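## Task

Pick up the carton marked C36 from the bench and set it down on the counter. Every other carton on the bench has to stay where and how it was. Nothing may topple or be left leaning, or the task fails. The carton must rest on the counter by itself at the end, not held up by the robot.

## Robot and tools

Robot: TidyBot++, a single-arm mobile robot. The base is 0.54 m long, 0.50 m wide and 0.38 m tall, driven by four powered casters. On it sits one seven-joint arm ending in a two-finger gripper. The shoulder is 0.12 m ahead of the base centre and 0.68 m up. Arm segments: upper arm 0.42 m, forearm 0.31 m, hand 0.31 m to the hand point. It starts folded, hand pointing down, sticking out up to 0.08 m in front of the base. A downward-pointing hand reaches at most about 0.94 m above the floor, and only close to the base. Cameras: base_camera (fixed on the base, 644x364) and wrist_camera (fisheye, 644x476, looks along the hand). Something may occasionally nudge a loose object.

Frames: the base frame has its origin on the floor below the base centre, x forward, y left, z up. hand_pose is reported in it: the point between the finger pads, its z axis along the fingers, fingers closing along its y axis; it can be off by 1-2 cm, so trust the images. The odometry frame is the base frame at scene start; base_odometry counts wheel turns, so slipping reads as travel and drift builds up. Heading is positive to the left, -3.142 to 3.142. base_tilt is in degrees, positive when leaning forward or right.

execute_actions(actions, cameras): actions holds one action or is empty (empty just reports state and images). An action may contain:
- base: exactly one relative move from where the base last measured itself: {"translate_m": d} forward positive, metres, -2 to 2; {"strafe_m": d} left positive, metres, -2 to 2; {"rotate_rad": d} counter-clockwise positive, radians, -6.3 to 6.3. Moves needing over 8.667 s are refused.
- joints: absolute targets for the one arm, keyed by name, radians: joint_1_rad (any angle; positive turns the arm clockwise seen from above, opposite to rotate_rad), joint_2_rad shoulder -2.249 to 2.249, joint_3_rad any angle, joint_4_rad elbow -2.579 to 2.579, joint_5_rad any angle, joint_6_rad wrist -2.099 to 2.099, joint_7_rad any angle (hand down: positive is counter-clockwise from above; at 1.57 the fingers open left-right). gripper_pos is a scale 0 (open, ~85 mm gap) to 1 (closed); gap is about 85 x (1 - gripper_pos) mm. Any-angle joints go the short way, so turn in steps under half a turn.
- speeds: optional caps for this action: translate_m and strafe_m 0.05-0.5 m/s, rotate_rad 0.1-1.57 rad/s (defaults are the maxima).
cameras: list of base_camera, wrist_camera or all; omitted means all, [] means none. Bad keys or values refuse the whole call.

Arm geometry: with joint_1_rad 0, joint_3_rad 3.14, joint_5_rad 0 the arm stays in the base's x-z plane. Tilt from vertical (forward positive): upper arm = j2, forearm = j2 - j4, hand = j2 - j4 - j6. Hand reach ahead of the shoulder is the sum of length x sin(tilt), height above it the sum of length x cos(tilt).

wait(seconds 0-10): no new command, returns state and images. zoom_image(camera, region [x0,y0,x1,y1] in pixels, at most 504x504): closer look at the latest image. read_manual(section "licences"): licence texts only. finished_scene(scene 1 or 2): ends that scene for good and reports success; the next scene's task comes with it. Replying without a tool call ends everything.

Result lines: base_status and joint_status tell how each motion ended. done = reached (for the base, wheels turned enough, even if slipping). off_target = stopped short, may still be pushing. contact_stop or time_out = target dropped, holding in place. "joint command not followed" with a cause means a self-collision check blocked the arm targets (the gripper still acts); not_followed joints may retry later. on_its_own lists uncommanded changes. motor_effort gives percent of max, with peak in brackets; readings are noisy. Gripper at 1 reading done means it holds nothing; off_target means something is between the fingers. ARM HIT means the arm struck the base or itself. Torque warnings and faults: a fault freezes the arm 10 s and drops the rest of the call. MOTOR HOT appears from 60 C; at 75 C an OVER-TEMPERATURE FAULT lets the arm sink (limit_stop_at_motor_heat; resend the target).

Practical points: joints stop slightly off target from friction; to correct, send last command + (wanted - read). With a load the arm sags; never command a held joint to its current reading. Keep fingertips clear of floor and tables since error is 1-2 cm. Joints you omit may keep pushing to old targets. A blocked base pushes hard and may still say done. Avoid dragging the arm into anything about 0.8 m or higher while driving: the robot can tip; back away to right it. Avoid drops, slams, hard pushes, knocking other cartons, and leaving the carton leaning or supported by the hand. Release it fully and withdraw before finishing.

Each tool is called after "Emit:" as name(argument=value, ...), one argument or row to a line, values as JSON.

## Session

Emit:
execute_actions(
  actions=[],
)

Scene clock: 0.00 s.
base_odometry: x=+0.000 y=+0.000 heading=+0.000 (m, m, rad; odometry frame)
base_tilt: forward=-0.4 right=-1.0 (deg)
base_status: not commanded
joint_positions: joint_1_rad=-0.033 joint_2_rad=-0.377 joint_3_rad=+3.133 joint_4_rad=-2.530 joint_5_rad=+0.003 joint_6_rad=-0.864 joint_7_rad=+1.588 gripper_pos=+0.000
joint_status: not commanded
motor_effort: joint_1_rad=-1 joint_2_rad=-1 joint_3_rad=+1 joint_4_rad=+13 joint_5_rad=+0 joint_6_rad=+0 joint_7_rad=+1 (%)
hand_pose: x=+0.2652 y=+0.0063 z=+0.5912 quat_wxyz=(+0.002, +0.998, +0.030, +0.062) (m; base frame)
pictures: base_camera, wrist_camera
Images, in order (width x height): base_camera 644x364, wrist_camera 644x476.

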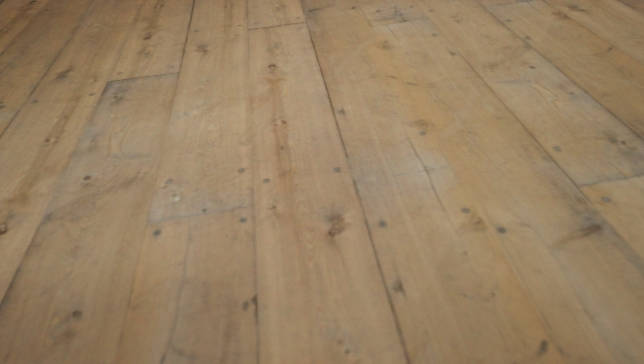

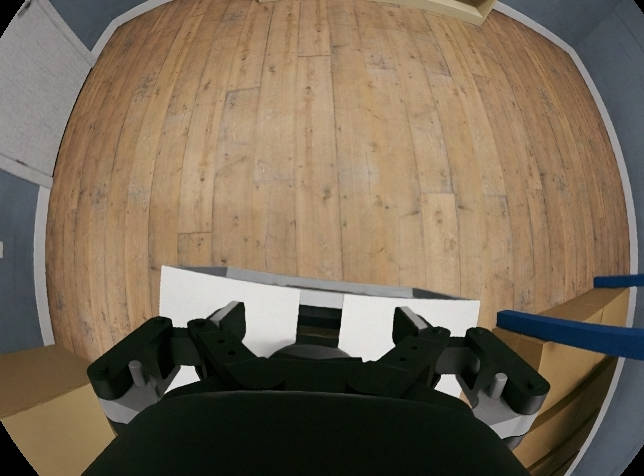

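Emit:
execute_actions(
  actions=[
    {"joints":{"joint_6_rad":0.3}},
  ],
)

Emit:
execute_actions(
  actions=[
    {"joints":{"joint_1_rad":1.5}},
  ],
  cameras=["wrist_camera"],
)

Emit:
execute_actions(
  actions=[
    {"joints":{"joint_1_rad":-1.5}},
  ],
  cameras=["wrist_camera"],
)

Scene clock: 8.87 s.
base_odometry: x=+0.000 y=+0.000 heading=+0.000 (m, m, rad; odometry frame)
base_tilt: forward=-0.4 right=-1.1 (deg)
base_status: not commanded
joint_positions: joint_1_rad=-0.033 joint_2_rad=-0.377 joint_3_rad=+3.133 joint_4_rad=-2.530 joint_5_rad=+0.003 joint_6_rad=+0.293 joint_7_rad=+1.588 gripper_pos=+0.000
joint_status: all done
motor_effort: joint_1_rad=-2(0) joint_2_rad=-7(6) joint_3_rad=+1(1) joint_4_rad=+22(22) joint_5_rad=+0(0) joint_6_rad=+9(9) joint_7_rad=-1(0) (%)
hand_pose: x=+0.5244 y=+0.0187 z=+0.8113 quat_wxyz=(-0.005, +0.801, +0.026, +0.598) (m; base frame)
pictures: base_camera, wrist_camera
Images, in order (width x height): base_camera 644x364, wrist_camera 644x476.

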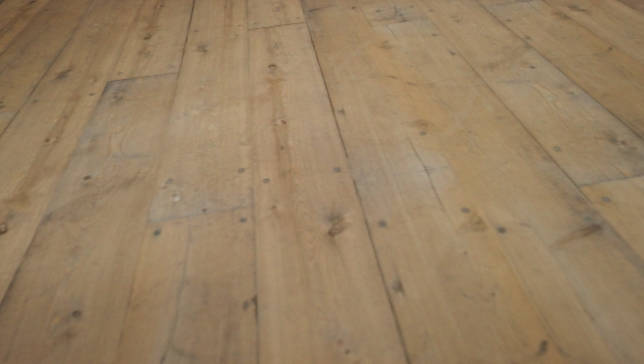

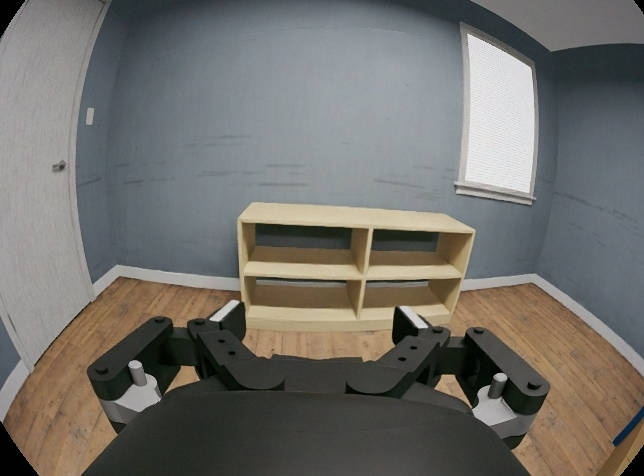

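Scene clock: 11.63 s.
base_odometry: x=+0.000 y=+0.000 heading=+0.000 (m, m, rad; odometry frame)
base_tilt: forward=-0.4 right=-1.0 (deg)
base_status: not commanded
joint_positions: joint_1_rad=+1.476 joint_2_rad=-0.377 joint_3_rad=+3.133 joint_4_rad=-2.530 joint_5_rad=+0.003 joint_6_rad=+0.293 joint_7_rad=+1.588 gripper_pos=+0.000
joint_status: all done
motor_effort: joint_1_rad=+0(0) joint_2_rad=-7(7) joint_3_rad=+0(1) joint_4_rad=+22(21) joint_5_rad=+0(0) joint_6_rad=+9(9) joint_7_rad=+1(1) (%)
hand_pose: x=+0.1625 y=-0.4035 z=+0.8113 quat_wxyz=(+0.406, +0.601, -0.530, +0.439) (m; base frame)
pictures: wrist_camera
Images, in order (width x height): wrist_camera 644x476.

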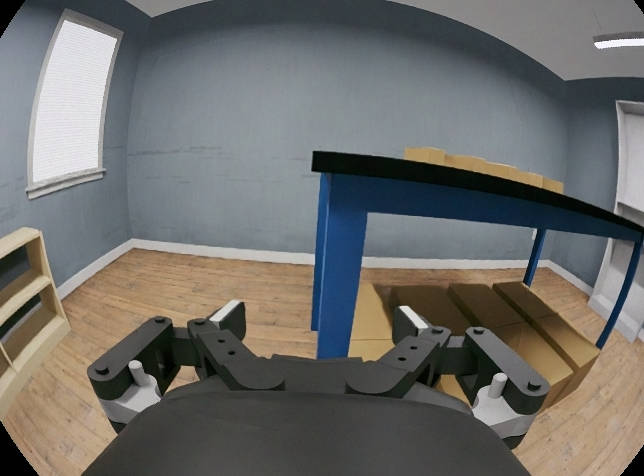

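Scene clock: 15.47 s.
base_odometry: x=+0.000 y=+0.000 heading=+0.000 (m, m, rad; odometry frame)
base_tilt: forward=-0.4 right=-1.0 (deg)
base_status: not commanded
joint_positions: joint_1_rad=-1.476 joint_2_rad=-0.377 joint_3_rad=+3.133 joint_4_rad=-2.530 joint_5_rad=+0.003 joint_6_rad=+0.293 joint_7_rad=+1.588 gripper_pos=+0.000
joint_status: all done
motor_effort: joint_1_rad=+0(1) joint_2_rad=-7(7) joint_3_rad=+1(1) joint_4_rad=+21(22) joint_5_rad=+0(0) joint_6_rad=+9(9) joint_7_rad=+1(1) (%)
hand_pose: x=+0.1520 y=+0.4045 z=+0.8113 quat_wxyz=(-0.399, +0.584, +0.549, +0.445) (m; base frame)
pictures: wrist_camera
Images, in order (width x height): wrist_camera 644x476.

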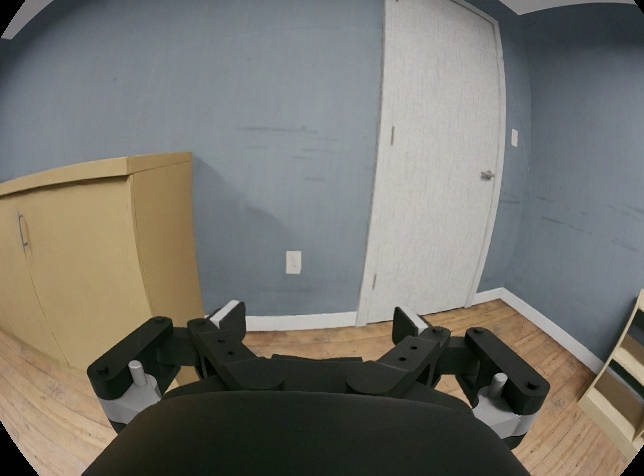

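Emit:
execute_actions(
  actions=[
    {"joints":{"joint_1_rad":0.5,"joint_2_rad":-0.2,"joint_4_rad":-1.5,"joint_6_rad":-0.6}},
  ],
  cameras=[],
)

Emit:
execute_actions(
  actions=[
    {"joints":{"joint_1_rad":2.2}},
  ],
  cameras=["wrist_camera"],
)

Scene clock: 26.53 s.
base_odometry: x=+0.000 y=+0.000 heading=+0.000 (m, m, rad; odometry frame)
base_tilt: forward=-0.4 right=-1.0 (deg)
base_status: not commanded
joint_positions: joint_1_rad=+0.478 joint_2_rad=-0.228 joint_3_rad=+3.133 joint_4_rad=-1.526 joint_5_rad=+0.003 joint_6_rad=-0.569 joint_7_rad=+1.588 gripper_pos=+0.000
joint_status: all done
motor_effort: joint_1_rad=+0(0) joint_2_rad=-14(14) joint_3_rad=+1(2) joint_4_rad=+24(23) joint_5_rad=+0(0) joint_6_rad=+9(9) joint_7_rad=+1(0) (%)
hand_pose: x=+0.5702 y=-0.2270 z=+1.0856 quat_wxyz=(+0.146, +0.783, -0.179, +0.577) (m; base frame)
pictures: none
No camera images: the call's "cameras" was empty. Leave "cameras" out to get every camera's image.

Scene clock: 29.43 s.
base_odometry: x=+0.000 y=+0.000 heading=+0.000 (m, m, rad; odometry frame)
base_tilt: forward=-0.3 right=-1.1 (deg)
base_status: not commanded
joint_positions: joint_1_rad=+2.178 joint_2_rad=-0.221 joint_3_rad=+3.133 joint_4_rad=-1.526 joint_5_rad=+0.003 joint_6_rad=-0.569 joint_7_rad=+1.588 gripper_pos=+0.000
joint_status: all done
motor_effort: joint_1_rad=+0(2) joint_2_rad=-14(16) joint_3_rad=+1(1) joint_4_rad=+24(24) joint_5_rad=+0(0) joint_6_rad=+9(9) joint_7_rad=+0(0) (%)
hand_pose: x=-0.1659 y=-0.4205 z=+1.0821 quat_wxyz=(+0.527, +0.384, -0.709, +0.270) (m; base frame)
pictures: wrist_camera
Images, in order (width x height): wrist_camera 644x476.

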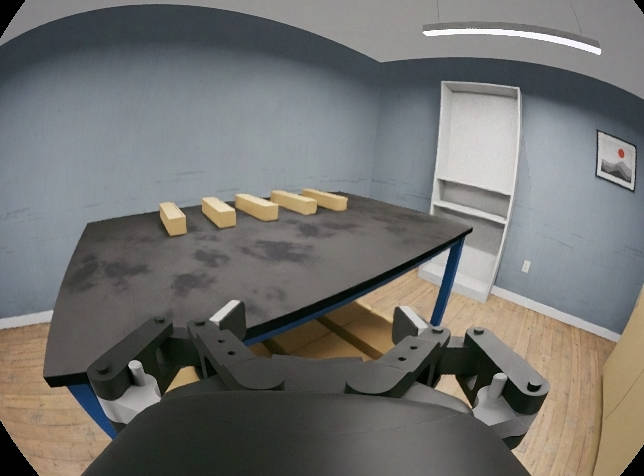

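Emit:
zoom_image(
  camera="wrist_camera",
  region=[140, 170, 370, 250],
)

Region (140, 170, 370, 250) of wrist_camera's 644x476 image, scaled by 2.191; it fills the top 175 rows of this view, and the rest is white.

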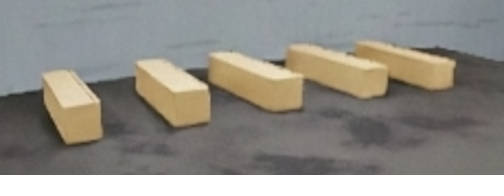

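Emit:
execute_actions(
  actions=[
    {"base":{"translate_m":0.95},"joints":{"joint_1_rad":2.5}},
  ],
)

Emit:
execute_actions(
  actions=[
    {"base":{"strafe_m":-1.2},"joints":{"joint_1_rad":3.0}},
  ],
)

Scene clock: 53.73 s.
base_odometry: x=+0.950 y=+0.000 heading=+0.000 (m, m, rad; odometry frame)
base_tilt: forward=-0.3 right=-1.1 (deg)
base_status: done
joint_positions: joint_1_rad=+2.479 joint_2_rad=-0.216 joint_3_rad=+3.133 joint_4_rad=-1.524 joint_5_rad=+0.003 joint_6_rad=-0.573 joint_7_rad=+1.588 gripper_pos=+0.000
joint_status: all done
motor_effort: joint_1_rad=+0(2) joint_2_rad=-15(17) joint_3_rad=+0(2) joint_4_rad=+24(24) joint_5_rad=+0(0) joint_6_rad=+9(9) joint_7_rad=+1(0) (%)
hand_pose: x=-0.2794 y=-0.3179 z=+1.0795 quat_wxyz=(+0.559, +0.273, -0.760, +0.187) (m; base frame)
pictures: base_camera, wrist_camera
Images, in order (width x height): base_camera 644x364, wrist_camera 644x476.

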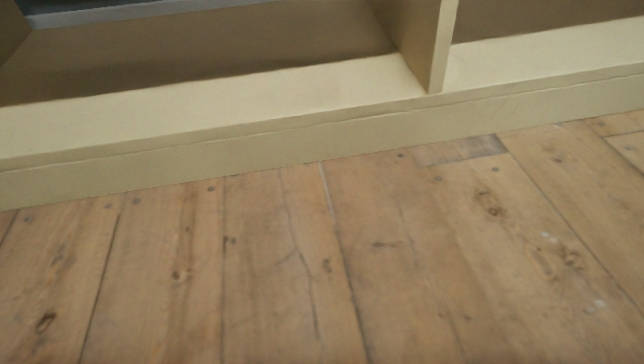

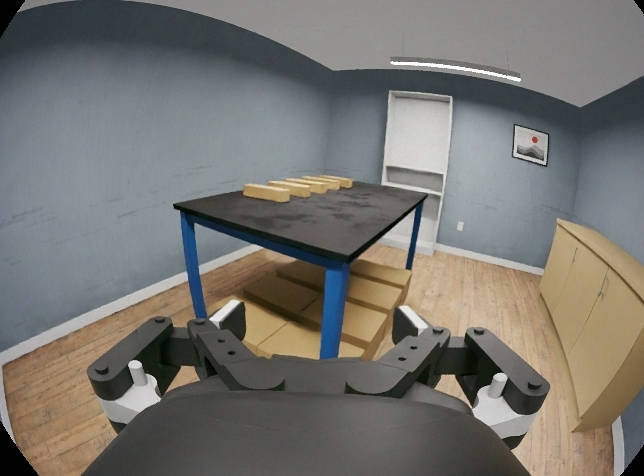

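Scene clock: 57.50 s.
base_odometry: x=+0.951 y=-1.200 heading=+0.000 (m, m, rad; odometry frame)
base_tilt: forward=-0.4 right=-1.1 (deg)
base_status: done
joint_positions: joint_1_rad=+2.977 joint_2_rad=-0.216 joint_3_rad=+3.133 joint_4_rad=-1.524 joint_5_rad=+0.003 joint_6_rad=-0.573 joint_7_rad=+1.588 gripper_pos=+0.000
joint_status: all done
motor_effort: joint_1_rad=+0(1) joint_2_rad=-15(16) joint_3_rad=+0(2) joint_4_rad=+24(24) joint_5_rad=+0(0) joint_6_rad=+9(9) joint_7_rad=+1(0) (%)
hand_pose: x=-0.3829 y=-0.0889 z=+1.0796 quat_wxyz=(+0.588, +0.078, -0.804, +0.043) (m; base frame)
pictures: base_camera, wrist_camera
Images, in order (width x height): base_camera 644x364, wrist_camera 644x476.

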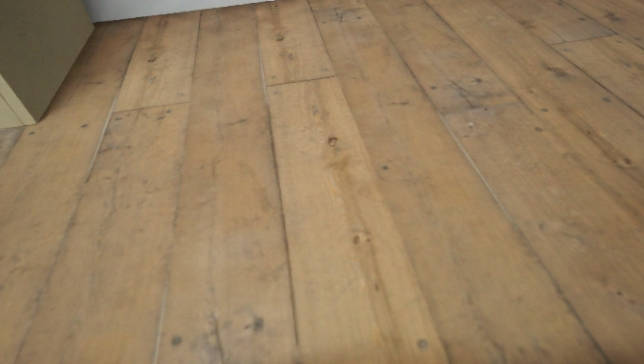

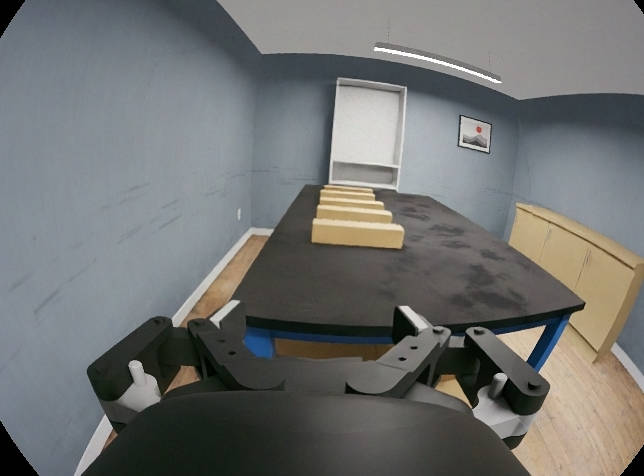

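Emit:
execute_actions(
  actions=[
    {"base":{"strafe_m":-0.8},"joints":{"joint_1_rad":-2.5}},
  ],
)

Scene clock: 69.43 s.
base_odometry: x=+0.952 y=-1.958 heading=+0.017 (m, m, rad; odometry frame)
base_tilt: forward=-0.4 right=-1.0 (deg)
base_status: strafe_m time_out (by the wheels' count: -0.758 of -0.800)
joint_positions: joint_1_rad=+3.767 joint_2_rad=-0.210 joint_3_rad=+3.131 joint_4_rad=-1.520 joint_5_rad=+0.003 joint_6_rad=-0.577 joint_7_rad=+1.588 gripper_pos=+0.000
joint_status: all done
motor_effort: joint_1_rad=-1(8) joint_2_rad=-13(27) joint_3_rad=+0(13) joint_4_rad=+23(26) joint_5_rad=+0(3) joint_6_rad=+9(12) joint_7_rad=+0(0) (%)
hand_pose: x=-0.3000 y=+0.2938 z=+1.0777 quat_wxyz=(+0.557, -0.237, -0.774, -0.185) (m; base frame)
pictures: base_camera, wrist_camera
Images, in order (width x height): base_camera 644x364, wrist_camera 644x476.

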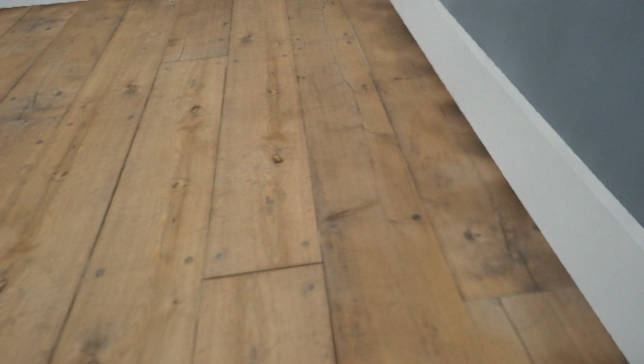

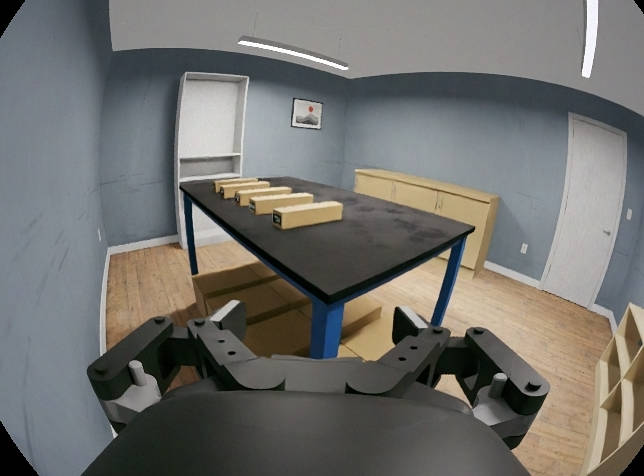

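Emit:
zoom_image(
  camera="wrist_camera",
  region=[200, 165, 360, 235],
)

Emit:
execute_actions(
  actions=[
    {"base":{"strafe_m":0.1},"joints":{"joint_1_rad":4.2}},
  ],
)

Emit:
execute_actions(
  actions=[
    {"base":{"translate_m":-0.7},"joints":{"joint_1_rad":4.5},"speeds":{"translate_m":0.3}},
  ],
)

Region (200, 165, 360, 235) of wrist_camera's 644x476 image, scaled by 3.150; it fills the top 220 rows of this view, and the rest is white.

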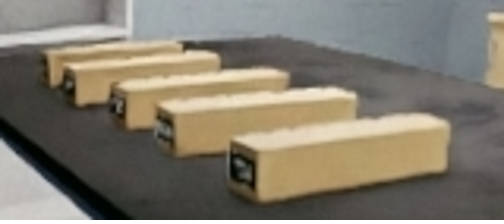

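Scene clock: 76.90 s.
base_odometry: x=+0.950 y=-1.858 heading=+0.016 (m, m, rad; odometry frame)
base_tilt: forward=-0.3 right=-1.1 (deg)
base_status: done
joint_positions: joint_1_rad=+4.177 joint_2_rad=-0.209 joint_3_rad=+3.131 joint_4_rad=-1.520 joint_5_rad=+0.003 joint_6_rad=-0.577 joint_7_rad=+1.588 gripper_pos=+0.000
joint_status: all done
motor_effort: joint_1_rad=+0(1) joint_2_rad=-14(18) joint_3_rad=+1(3) joint_4_rad=+24(25) joint_5_rad=+0(0) joint_6_rad=+9(9) joint_7_rad=+0(0) (%)
hand_pose: x=-0.1482 y=+0.4370 z=+1.0771 quat_wxyz=(+0.507, -0.390, -0.710, -0.294) (m; base frame)
pictures: base_camera, wrist_camera
Images, in order (width x height): base_camera 644x364, wrist_camera 644x476.

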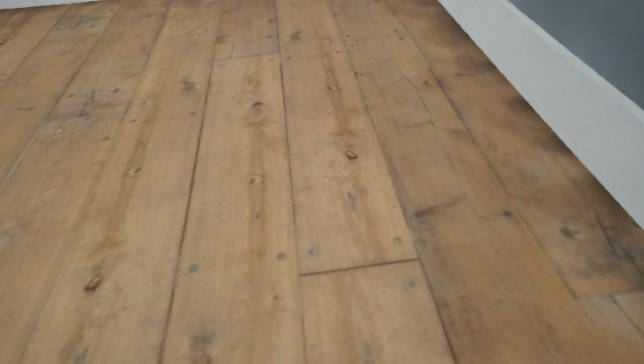

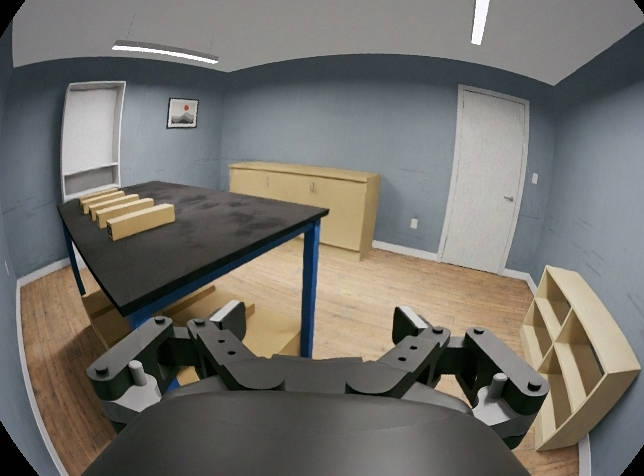

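Scene clock: 80.20 s.
base_odometry: x=+0.250 y=-1.870 heading=+0.016 (m, m, rad; odometry frame)
base_tilt: forward=-0.4 right=-1.1 (deg)
base_status: done
joint_positions: joint_1_rad=+4.478 joint_2_rad=-0.209 joint_3_rad=+3.131 joint_4_rad=-1.520 joint_5_rad=+0.003 joint_6_rad=-0.577 joint_7_rad=+1.588 gripper_pos=+0.000
joint_status: all done
motor_effort: joint_1_rad=+0(1) joint_2_rad=-15(16) joint_3_rad=+0(2) joint_4_rad=+23(24) joint_5_rad=+0(0) joint_6_rad=+9(9) joint_7_rad=+1(1) (%)
hand_pose: x=-0.0067 y=+0.4966 z=+1.0771 quat_wxyz=(+0.458, -0.492, -0.643, -0.367) (m; base frame)
pictures: base_camera, wrist_camera
Images, in order (width x height): base_camera 644x364, wrist_camera 644x476.

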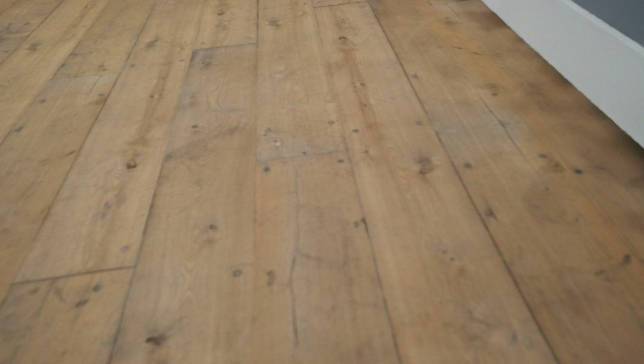

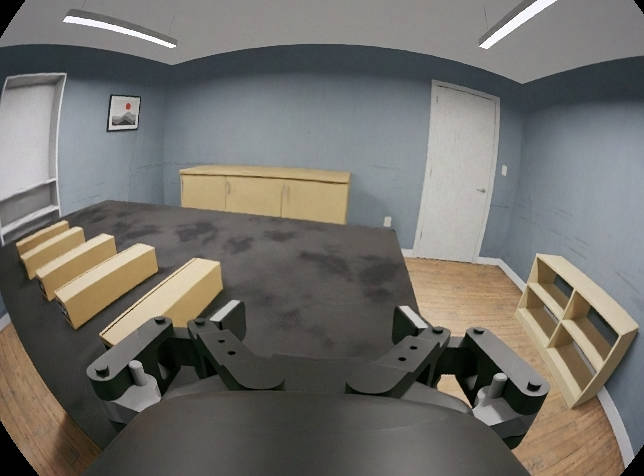

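Emit:
execute_actions(
  actions=[
    {"joints":{"joint_1_rad":4.2,"joint_2_rad":-0.65,"joint_4_rad":-1.9,"joint_6_rad":-0.7}},
  ],
)

Scene clock: 89.33 s.
base_odometry: x=+0.250 y=-1.870 heading=+0.016 (m, m, rad; odometry frame)
base_tilt: forward=-0.4 right=-1.0 (deg)
base_status: not commanded
joint_positions: joint_1_rad=+4.225 joint_2_rad=-0.636 joint_3_rad=+3.131 joint_4_rad=-1.875 joint_5_rad=+0.003 joint_6_rad=-0.671 joint_7_rad=+1.588 gripper_pos=+0.000
joint_status: all done
motor_effort: joint_1_rad=-1(1) joint_2_rad=+1(16) joint_3_rad=+1(2) joint_4_rad=+23(23) joint_5_rad=+0(0) joint_6_rad=+9(10) joint_7_rad=+1(0) (%)
hand_pose: x=-0.0458 y=+0.2984 z=+1.0190 quat_wxyz=(+0.491, -0.410, -0.706, -0.303) (m; base frame)
pictures: base_camera, wrist_camera
Images, in order (width x height): base_camera 644x364, wrist_camera 644x476.

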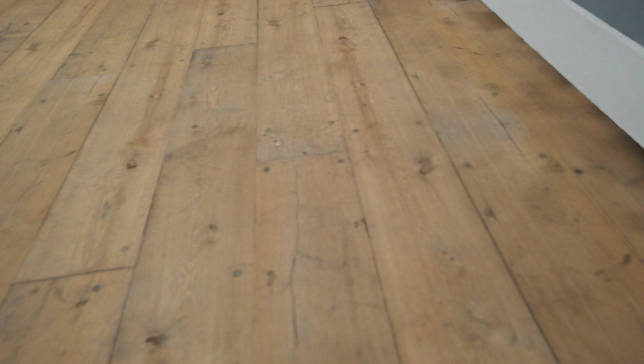

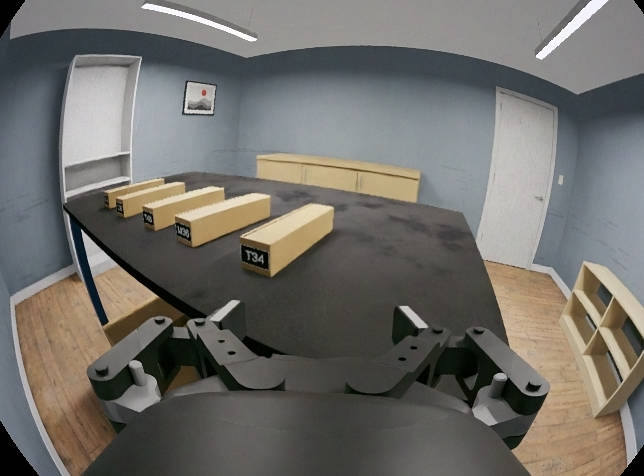

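Emit:
execute_actions(
  actions=[
    {"base":{"translate_m":-0.55},"joints":{"joint_1_rad":4.6},"speeds":{"translate_m":0.3}},
  ],
)

Emit:
zoom_image(
  camera="wrist_camera",
  region=[60, 170, 560, 320],
)

Scene clock: 95.10 s.
base_odometry: x=-0.300 y=-1.878 heading=+0.016 (m, m, rad; odometry frame)
base_tilt: forward=-0.3 right=-1.1 (deg)
base_status: done
joint_positions: joint_1_rad=+4.577 joint_2_rad=-0.636 joint_3_rad=+3.131 joint_4_rad=-1.875 joint_5_rad=+0.003 joint_6_rad=-0.672 joint_7_rad=+1.588 gripper_pos=+0.000
joint_status: all done
motor_effort: joint_1_rad=+0(0) joint_2_rad=+1(3) joint_3_rad=+1(2) joint_4_rad=+23(23) joint_5_rad=+0(1) joint_6_rad=+9(9) joint_7_rad=+0(0) (%)
hand_pose: x=+0.0673 y=+0.3368 z=+1.0188 quat_wxyz=(+0.430, -0.527, -0.623, -0.385) (m; base frame)
pictures: base_camera, wrist_camera
Images, in order (width x height): base_camera 644x364, wrist_camera 644x476.

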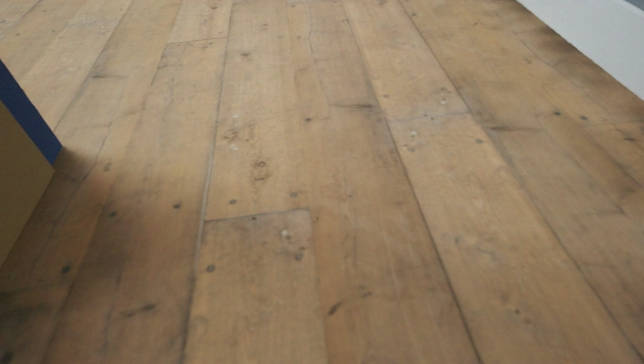

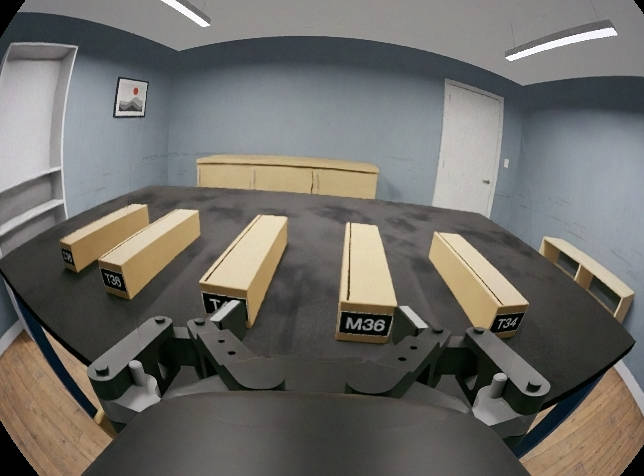

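Region (60, 170, 560, 320) of wrist_camera's 644x476 image, scaled by 1.008; it fills the top 151 rows of this view, and the rest is white.

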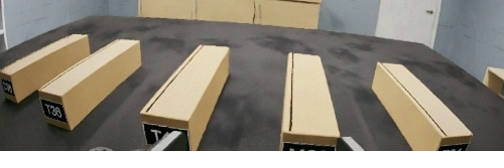

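Emit:
zoom_image(
  camera="wrist_camera",
  region=[40, 200, 260, 330],
)

Region (40, 200, 260, 330) of wrist_camera's 644x476 image, scaled by 2.291; it fills the top 298 rows of this view, and the rest is white.

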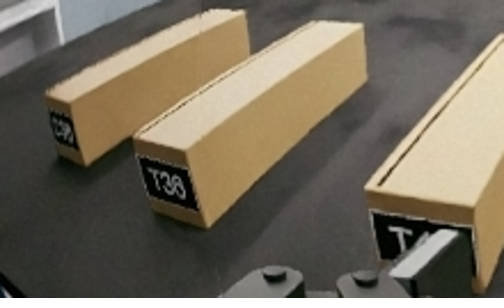

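Emit:
execute_actions(
  actions=[
    {"base":{"translate_m":-0.6},"joints":{"joint_1_rad":4.712},"speeds":{"translate_m":0.3}},
  ],
)

Scene clock: 117.93 s.
base_odometry: x=-0.899 y=-1.888 heading=+0.016 (m, m, rad; odometry frame)
base_tilt: forward=-0.4 right=-1.0 (deg)
base_status: done
joint_positions: joint_1_rad=+4.690 joint_2_rad=-0.639 joint_3_rad=+3.131 joint_4_rad=-1.876 joint_5_rad=+0.003 joint_6_rad=-0.673 joint_7_rad=+1.588 gripper_pos=+0.000
joint_status: all done
motor_effort: joint_1_rad=+0(0) joint_2_rad=+1(5) joint_3_rad=+1(3) joint_4_rad=+23(25) joint_5_rad=+0(1) joint_6_rad=+9(9) joint_7_rad=+1(1) (%)
hand_pose: x=+0.1057 y=+0.3394 z=+1.0189 quat_wxyz=(+0.408, -0.562, -0.592, -0.409) (m; base frame)
pictures: base_camera, wrist_camera
Images, in order (width x height): base_camera 644x364, wrist_camera 644x476.

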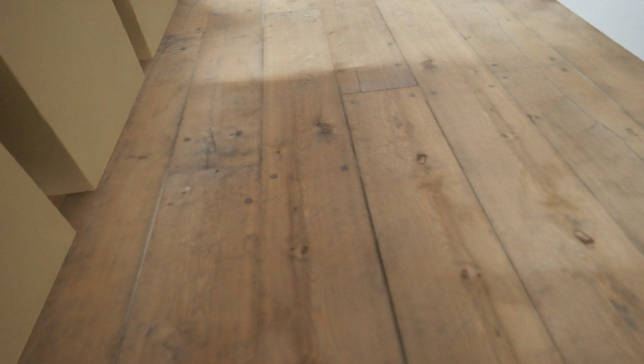

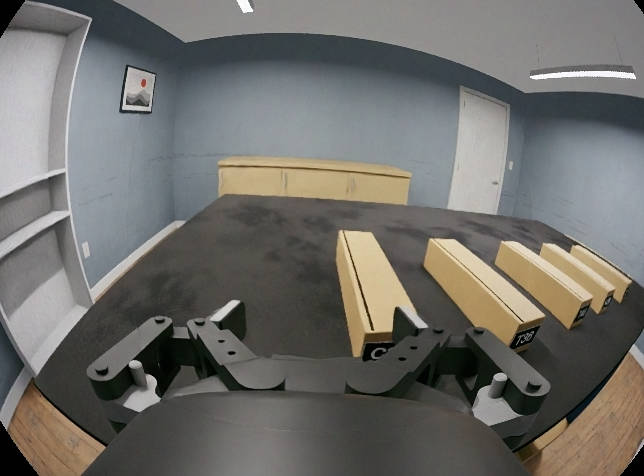

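Emit:
execute_actions(
  actions=[
    {"base":{"translate_m":0.03},"joints":{"joint_1_rad":4.735,"joint_2_rad":0.30,"joint_4_rad":-0.55,"joint_6_rad":-1.85}},
  ],
)

Scene clock: 143.10 s.
base_odometry: x=-0.870 y=-1.887 heading=+0.016 (m, m, rad; odometry frame)
base_tilt: forward=-0.3 right=-1.1 (deg)
base_status: done
joint_positions: joint_1_rad=+4.708 joint_2_rad=+0.280 joint_3_rad=+3.132 joint_4_rad=-0.577 joint_5_rad=+0.003 joint_6_rad=-1.821 joint_7_rad=+1.588 gripper_pos=+0.000
joint_status: all done
motor_effort: joint_1_rad=+0(0) joint_2_rad=-27(29) joint_3_rad=+0(3) joint_4_rad=+16(23) joint_5_rad=+0(1) joint_6_rad=+4(9) joint_7_rad=+1(0) (%)
hand_pose: x=+0.1129 y=+0.4931 z=+1.0137 quat_wxyz=(+0.162, -0.678, -0.698, -0.163) (m; base frame)
pictures: base_camera, wrist_camera
Images, in order (width x height): base_camera 644x364, wrist_camera 644x476.

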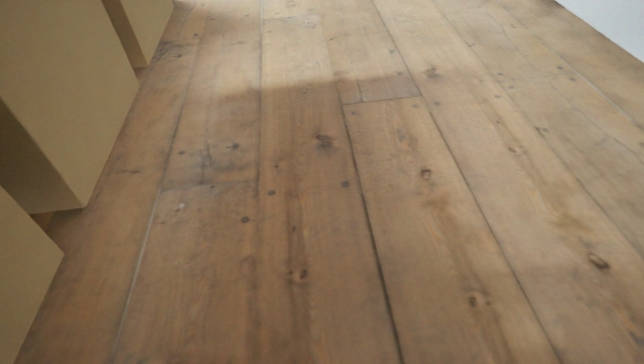

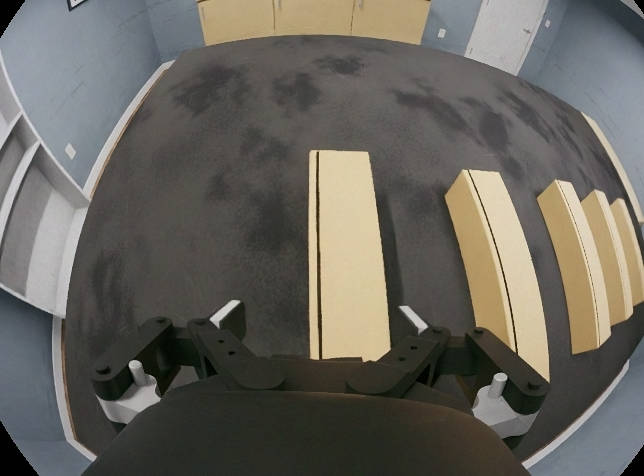

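Emit:
execute_actions(
  actions=[
    {"base":{"translate_m":0.02},"joints":{"joint_2_rad":0.30,"joint_4_rad":-0.80,"joint_6_rad":-1.59}},
  ],
  cameras=["wrist_camera"],
)

Scene clock: 153.73 s.
base_odometry: x=-0.850 y=-1.887 heading=+0.016 (m, m, rad; odometry frame)
base_tilt: forward=-0.4 right=-1.1 (deg)
base_status: done
joint_positions: joint_1_rad=+4.723 joint_2_rad=+0.286 joint_3_rad=+3.132 joint_4_rad=-0.779 joint_5_rad=+0.003 joint_6_rad=-1.618 joint_7_rad=+1.588 gripper_pos=+0.000
joint_status: all done
motor_effort: joint_1_rad=+0(3) joint_2_rad=-29(32) joint_3_rad=+0(2) joint_4_rad=+19(20) joint_5_rad=+0(1) joint_6_rad=+5(4) joint_7_rad=+0(0) (%)
hand_pose: x=+0.1202 y=+0.5313 z=+0.9587 quat_wxyz=(+0.159, -0.684, -0.693, -0.162) (m; base frame)
pictures: wrist_camera
Images, in order (width x height): wrist_camera 644x476.

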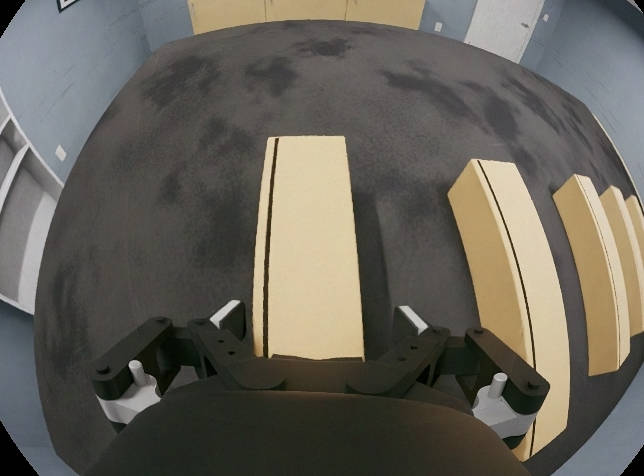

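Emit:
execute_actions(
  actions=[
    {"base":{"translate_m":-0.012},"speeds":{"translate_m":0.05}},
  ],
  cameras=["wrist_camera"],
)

Scene clock: 160.60 s.
base_odometry: x=-0.862 y=-1.887 heading=+0.016 (m, m, rad; odometry frame)
base_tilt: forward=-0.4 right=-1.1 (deg)
base_status: done
joint_positions: joint_1_rad=+4.724 joint_2_rad=+0.286 joint_3_rad=+3.132 joint_4_rad=-0.779 joint_5_rad=+0.003 joint_6_rad=-1.618 joint_7_rad=+1.588 gripper_pos=+0.000
joint_status: not commanded
motor_effort: joint_1_rad=+1(3) joint_2_rad=-29(31) joint_3_rad=+0(2) joint_4_rad=+19(20) joint_5_rad=+0(1) joint_6_rad=+4(5) joint_7_rad=+0(0) (%)
hand_pose: x=+0.1206 y=+0.5313 z=+0.9587 quat_wxyz=(+0.159, -0.684, -0.693, -0.162) (m; base frame)
pictures: wrist_camera
Images, in order (width x height): wrist_camera 644x476.

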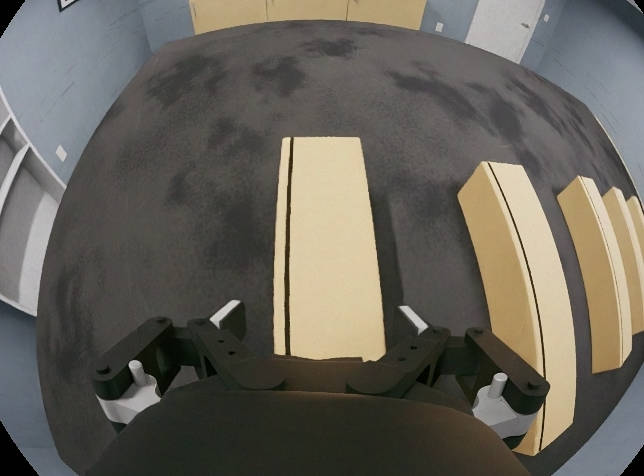

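Emit:
execute_actions(
  actions=[
    {"joints":{"joint_2_rad":0.28,"joint_4_rad":-0.94,"joint_6_rad":-1.47}},
  ],
  cameras=["wrist_camera"],
)

Scene clock: 165.30 s.
base_odometry: x=-0.862 y=-1.887 heading=+0.016 (m, m, rad; odometry frame)
base_tilt: forward=-0.3 right=-1.1 (deg)
base_status: not commanded
joint_positions: joint_1_rad=+4.724 joint_2_rad=+0.278 joint_3_rad=+3.132 joint_4_rad=-0.910 joint_5_rad=+0.004 joint_6_rad=-1.493 joint_7_rad=+1.588 gripper_pos=+0.000
joint_status: all done
motor_effort: joint_1_rad=+0(2) joint_2_rad=-28(33) joint_3_rad=+0(2) joint_4_rad=+18(19) joint_5_rad=+0(3) joint_6_rad=+3(4) joint_7_rad=+0(0) (%)
hand_pose: x=+0.1206 y=+0.5454 z=+0.9248 quat_wxyz=(+0.159, -0.684, -0.693, -0.163) (m; base frame)
pictures: wrist_camera
Images, in order (width x height): wrist_camera 644x476.

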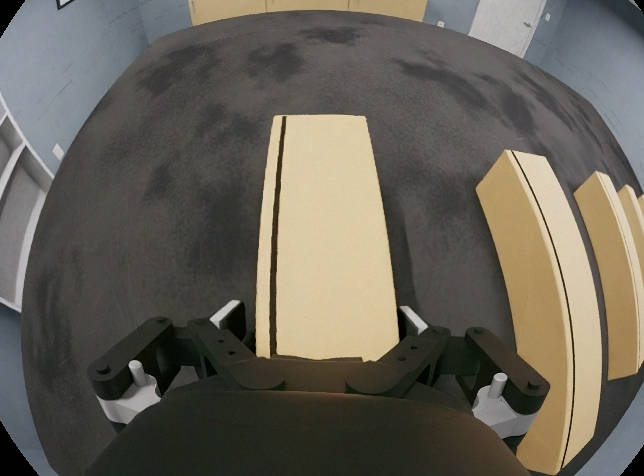

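Emit:
execute_actions(
  actions=[
    {"joints":{"gripper_pos":1}},
  ],
  cameras=["wrist_camera"],
)

Scene clock: 168.87 s.
base_odometry: x=-0.862 y=-1.887 heading=+0.016 (m, m, rad; odometry frame)
base_tilt: forward=-0.3 right=-1.1 (deg)
base_status: not commanded
joint_positions: joint_1_rad=+4.724 joint_2_rad=+0.265 joint_3_rad=+3.132 joint_4_rad=-0.913 joint_5_rad=+0.004 joint_6_rad=-1.486 joint_7_rad=+1.588 gripper_pos=+0.339
joint_status: gripper_pos off_target (ended at +0.339, target +1.000)
motor_effort: joint_1_rad=+0(2) joint_2_rad=-27(30) joint_3_rad=+0(2) joint_4_rad=+16(20) joint_5_rad=+0(2) joint_6_rad=+3(5) joint_7_rad=+0(1) (%)
hand_pose: x=+0.1206 y=+0.5434 z=+0.9319 quat_wxyz=(+0.165, -0.682, -0.692, -0.169) (m; base frame)
pictures: wrist_camera
Images, in order (width x height): wrist_camera 644x476.

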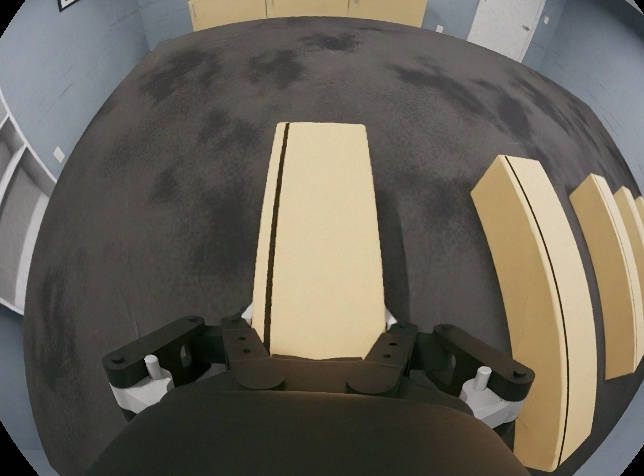

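Emit:
execute_actions(
  actions=[
    {"joints":{"joint_2_rad":0.25,"joint_4_rad":-0.6,"joint_6_rad":-1.8}},
  ],
  cameras=["wrist_camera"],
)

Scene clock: 178.03 s.
base_odometry: x=-0.862 y=-1.887 heading=+0.016 (m, m, rad; odometry frame)
base_tilt: forward=-0.4 right=-1.1 (deg)
base_status: not commanded
joint_positions: joint_1_rad=+4.724 joint_2_rad=+0.264 joint_3_rad=+3.132 joint_4_rad=-0.624 joint_5_rad=+0.004 joint_6_rad=-1.773 joint_7_rad=+1.588 gripper_pos=+0.339
joint_status: all done
motor_effort: joint_1_rad=+0(1) joint_2_rad=-28(34) joint_3_rad=+0(0) joint_4_rad=+18(22) joint_5_rad=+0(0) joint_6_rad=+5(6) joint_7_rad=+1(1) (%)
hand_pose: x=+0.1207 y=+0.4974 z=+1.0102 quat_wxyz=(+0.166, -0.682, -0.691, -0.170) (m; base frame)
pictures: wrist_camera
Images, in order (width x height): wrist_camera 644x476.

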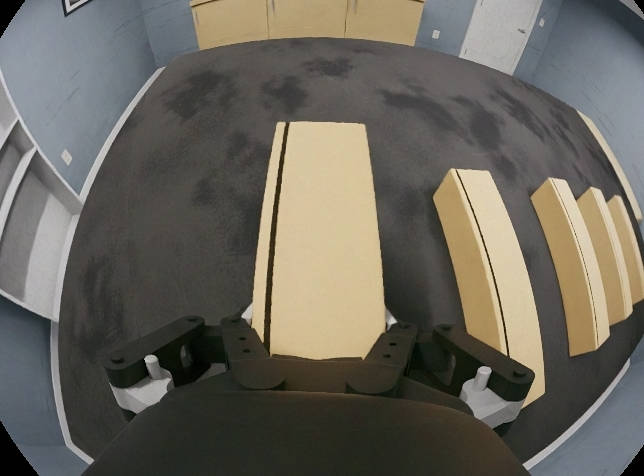

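Emit:
execute_actions(
  actions=[
    {"joints":{"joint_2_rad":-0.3,"joint_4_rad":-1.0,"joint_6_rad":-1.98}},
  ],
  cameras=[],
)

Emit:
execute_actions(
  actions=[
    {"base":{"translate_m":1.75},"joints":{"joint_1_rad":6.28}},
  ],
)

Scene clock: 187.63 s.
base_odometry: x=-0.862 y=-1.887 heading=+0.016 (m, m, rad; odometry frame)
base_tilt: forward=-0.4 right=-1.1 (deg)
base_status: not commanded
joint_positions: joint_1_rad=+4.724 joint_2_rad=-0.292 joint_3_rad=+3.132 joint_4_rad=-0.973 joint_5_rad=+0.004 joint_6_rad=-1.954 joint_7_rad=+1.588 gripper_pos=+0.339
joint_status: all done
motor_effort: joint_1_rad=+0(1) joint_2_rad=-3(30) joint_3_rad=+0(1) joint_4_rad=+15(18) joint_5_rad=+0(0) joint_6_rad=+5(5) joint_7_rad=+0(1) (%)
hand_pose: x=+0.1182 y=+0.2276 z=+1.0566 quat_wxyz=(+0.173, -0.680, -0.689, -0.181) (m; base frame)
pictures: none
No camera images: the call's "cameras" was empty. Leave "cameras" out to get every camera's image.

Scene clock: 192.67 s.
base_odometry: x=+0.888 y=-1.858 heading=+0.016 (m, m, rad; odometry frame)
base_tilt: forward=-0.3 right=-1.0 (deg)
base_status: done
joint_positions: joint_1_rad=+6.255 joint_2_rad=-0.292 joint_3_rad=+3.132 joint_4_rad=-0.978 joint_5_rad=+0.002 joint_6_rad=-1.955 joint_7_rad=+1.588 gripper_pos=+0.339
joint_status: all done
motor_effort: joint_1_rad=+0(2) joint_2_rad=-4(10) joint_3_rad=+0(9) joint_4_rad=+15(16) joint_5_rad=+0(5) joint_6_rad=+5(6) joint_7_rad=+1(0) (%)
hand_pose: x=+0.3458 y=+0.0103 z=+1.0548 quat_wxyz=(+0.000, -0.969, -0.026, -0.248) (m; base frame)
pictures: base_camera, wrist_camera
Images, in order (width x height): base_camera 644x364, wrist_camera 644x476.

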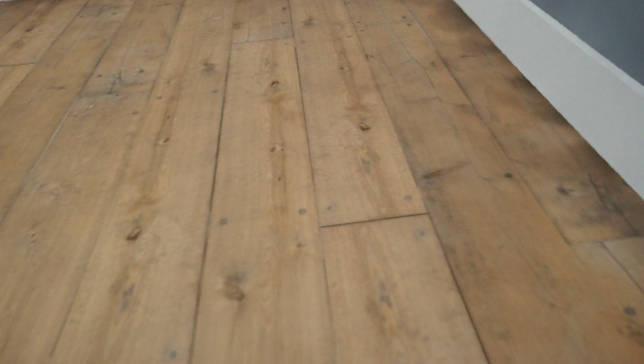

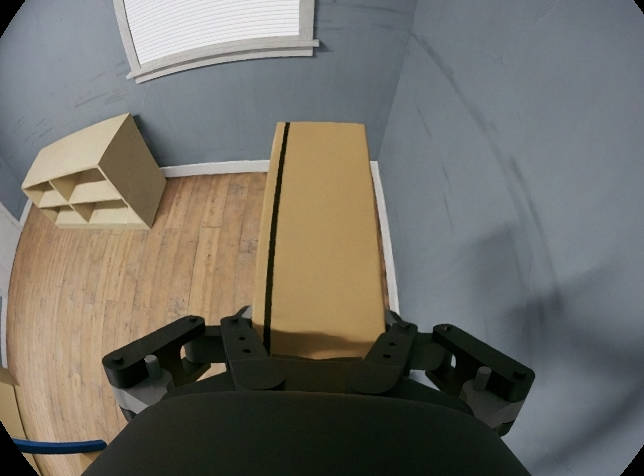

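Emit:
execute_actions(
  actions=[
    {"base":{"strafe_m":1.85},"joints":{"joint_1_rad":4.71}},
  ],
)

Scene clock: 203.30 s.
base_odometry: x=+0.859 y=-0.008 heading=+0.016 (m, m, rad; odometry frame)
base_tilt: forward=-0.4 right=-1.1 (deg)
base_status: done
joint_positions: joint_1_rad=+4.735 joint_2_rad=-0.292 joint_3_rad=+3.132 joint_4_rad=-0.979 joint_5_rad=+0.002 joint_6_rad=-1.955 joint_7_rad=+1.588 gripper_pos=+0.339
joint_status: all done
motor_effort: joint_1_rad=+0(1) joint_2_rad=-4(8) joint_3_rad=+0(2) joint_4_rad=+15(16) joint_5_rad=+0(1) joint_6_rad=+5(6) joint_7_rad=+0(0) (%)
hand_pose: x=+0.1201 y=+0.2271 z=+1.0543 quat_wxyz=(+0.170, -0.684, -0.687, -0.179) (m; base frame)
pictures: base_camera, wrist_camera
Images, in order (width x height): base_camera 644x364, wrist_camera 644x476.

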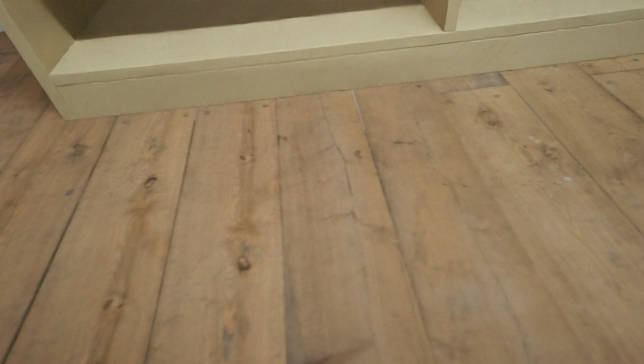

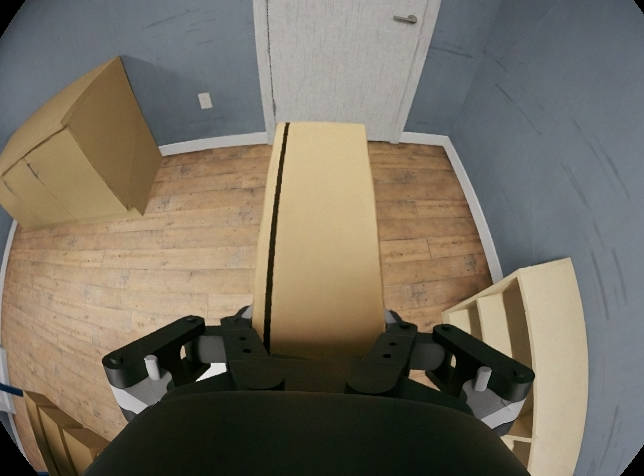

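Emit:
execute_actions(
  actions=[
    {"base":{"strafe_m":0.3}},
  ],
  cameras=[],
)

Emit:
execute_actions(
  actions=[
    {"base":{"translate_m":-1.6}},
  ],
)

Scene clock: 213.77 s.
base_odometry: x=+0.854 y=+0.292 heading=+0.016 (m, m, rad; odometry frame)
base_tilt: forward=-0.4 right=-1.1 (deg)
base_status: done
joint_positions: joint_1_rad=+4.735 joint_2_rad=-0.291 joint_3_rad=+3.132 joint_4_rad=-0.980 joint_5_rad=+0.002 joint_6_rad=-1.956 joint_7_rad=+1.588 gripper_pos=+0.339
joint_status: not commanded
motor_effort: joint_1_rad=+0(0) joint_2_rad=-4(8) joint_3_rad=+0(1) joint_4_rad=+15(16) joint_5_rad=+0(0) joint_6_rad=+5(6) joint_7_rad=+1(0) (%)
hand_pose: x=+0.1201 y=+0.2276 z=+1.0536 quat_wxyz=(+0.169, -0.684, -0.687, -0.178) (m; base frame)
pictures: none
No camera images: the call's "cameras" was empty. Leave "cameras" out to get every camera's image.

Scene clock: 218.33 s.
base_odometry: x=-0.746 y=+0.268 heading=+0.015 (m, m, rad; odometry frame)
base_tilt: forward=-0.4 right=-1.1 (deg)
base_status: done
joint_positions: joint_1_rad=+4.734 joint_2_rad=-0.291 joint_3_rad=+3.132 joint_4_rad=-0.980 joint_5_rad=+0.002 joint_6_rad=-1.956 joint_7_rad=+1.588 gripper_pos=+0.339
joint_status: not commanded
motor_effort: joint_1_rad=+0(0) joint_2_rad=-3(5) joint_3_rad=+0(2) joint_4_rad=+15(15) joint_5_rad=+0(1) joint_6_rad=+5(5) joint_7_rad=+0(1) (%)
hand_pose: x=+0.1200 y=+0.2276 z=+1.0536 quat_wxyz=(+0.169, -0.684, -0.687, -0.178) (m; base frame)
pictures: base_camera, wrist_camera
Images, in order (width x height): base_camera 644x364, wrist_camera 644x476.

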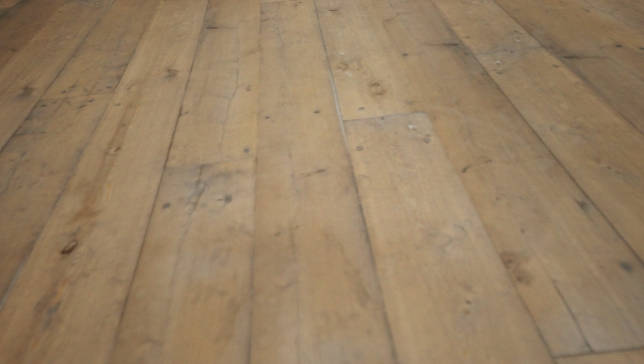

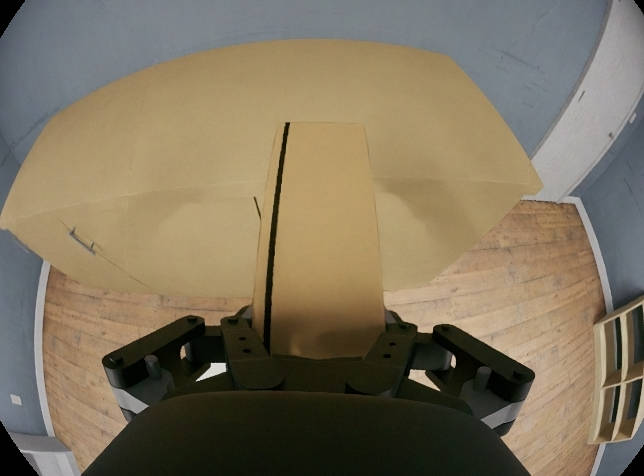

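Emit:
execute_actions(
  actions=[
    {"base":{"strafe_m":0.14},"joints":{"joint_2_rad":0.28,"joint_4_rad":-0.62,"joint_6_rad":-1.78},"speeds":{"strafe_m":0.15}},
  ],
)

Scene clock: 229.17 s.
base_odometry: x=-0.748 y=+0.408 heading=+0.016 (m, m, rad; odometry frame)
base_tilt: forward=-0.4 right=-1.1 (deg)
base_status: done
joint_positions: joint_1_rad=+4.734 joint_2_rad=+0.285 joint_3_rad=+3.132 joint_4_rad=-0.649 joint_5_rad=+0.002 joint_6_rad=-1.809 joint_7_rad=+1.588 gripper_pos=+0.339
joint_status: all done
motor_effort: joint_1_rad=-1(0) joint_2_rad=-29(33) joint_3_rad=+0(1) joint_4_rad=+18(20) joint_5_rad=+0(0) joint_6_rad=+4(6) joint_7_rad=+0(1) (%)
hand_pose: x=+0.1253 y=+0.4917 z=+0.9856 quat_wxyz=(+0.138, -0.692, -0.694, -0.142) (m; base frame)
pictures: base_camera, wrist_camera
Images, in order (width x height): base_camera 644x364, wrist_camera 644x476.

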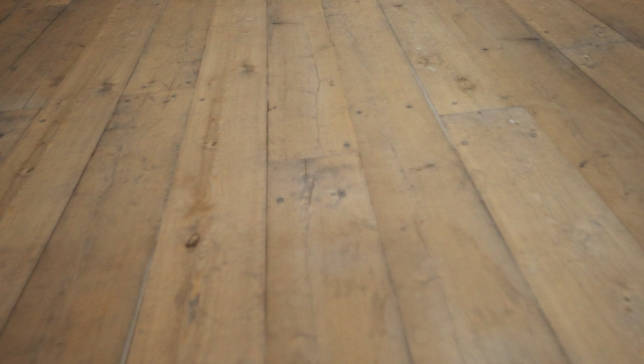

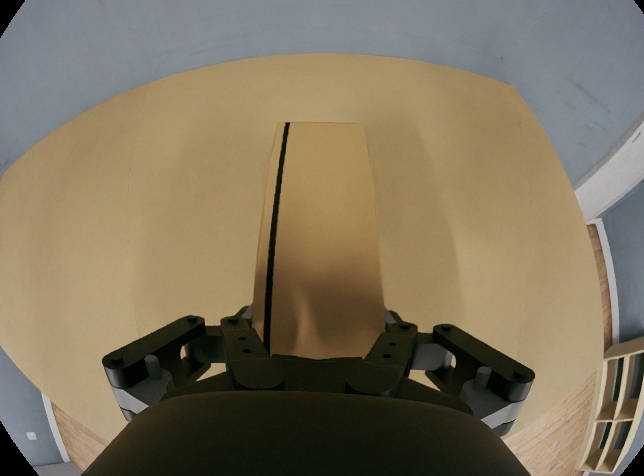

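Emit:
execute_actions(
  actions=[
    {"joints":{"joint_2_rad":0.28,"joint_4_rad":-0.82,"joint_6_rad":-1.54},"speeds":{}},
  ],
)

action 0: "speeds" must be an object that gives a speed for at least one key that is commanded beside it, as in {"translate_m": 0.5}; or leave "speeds" out


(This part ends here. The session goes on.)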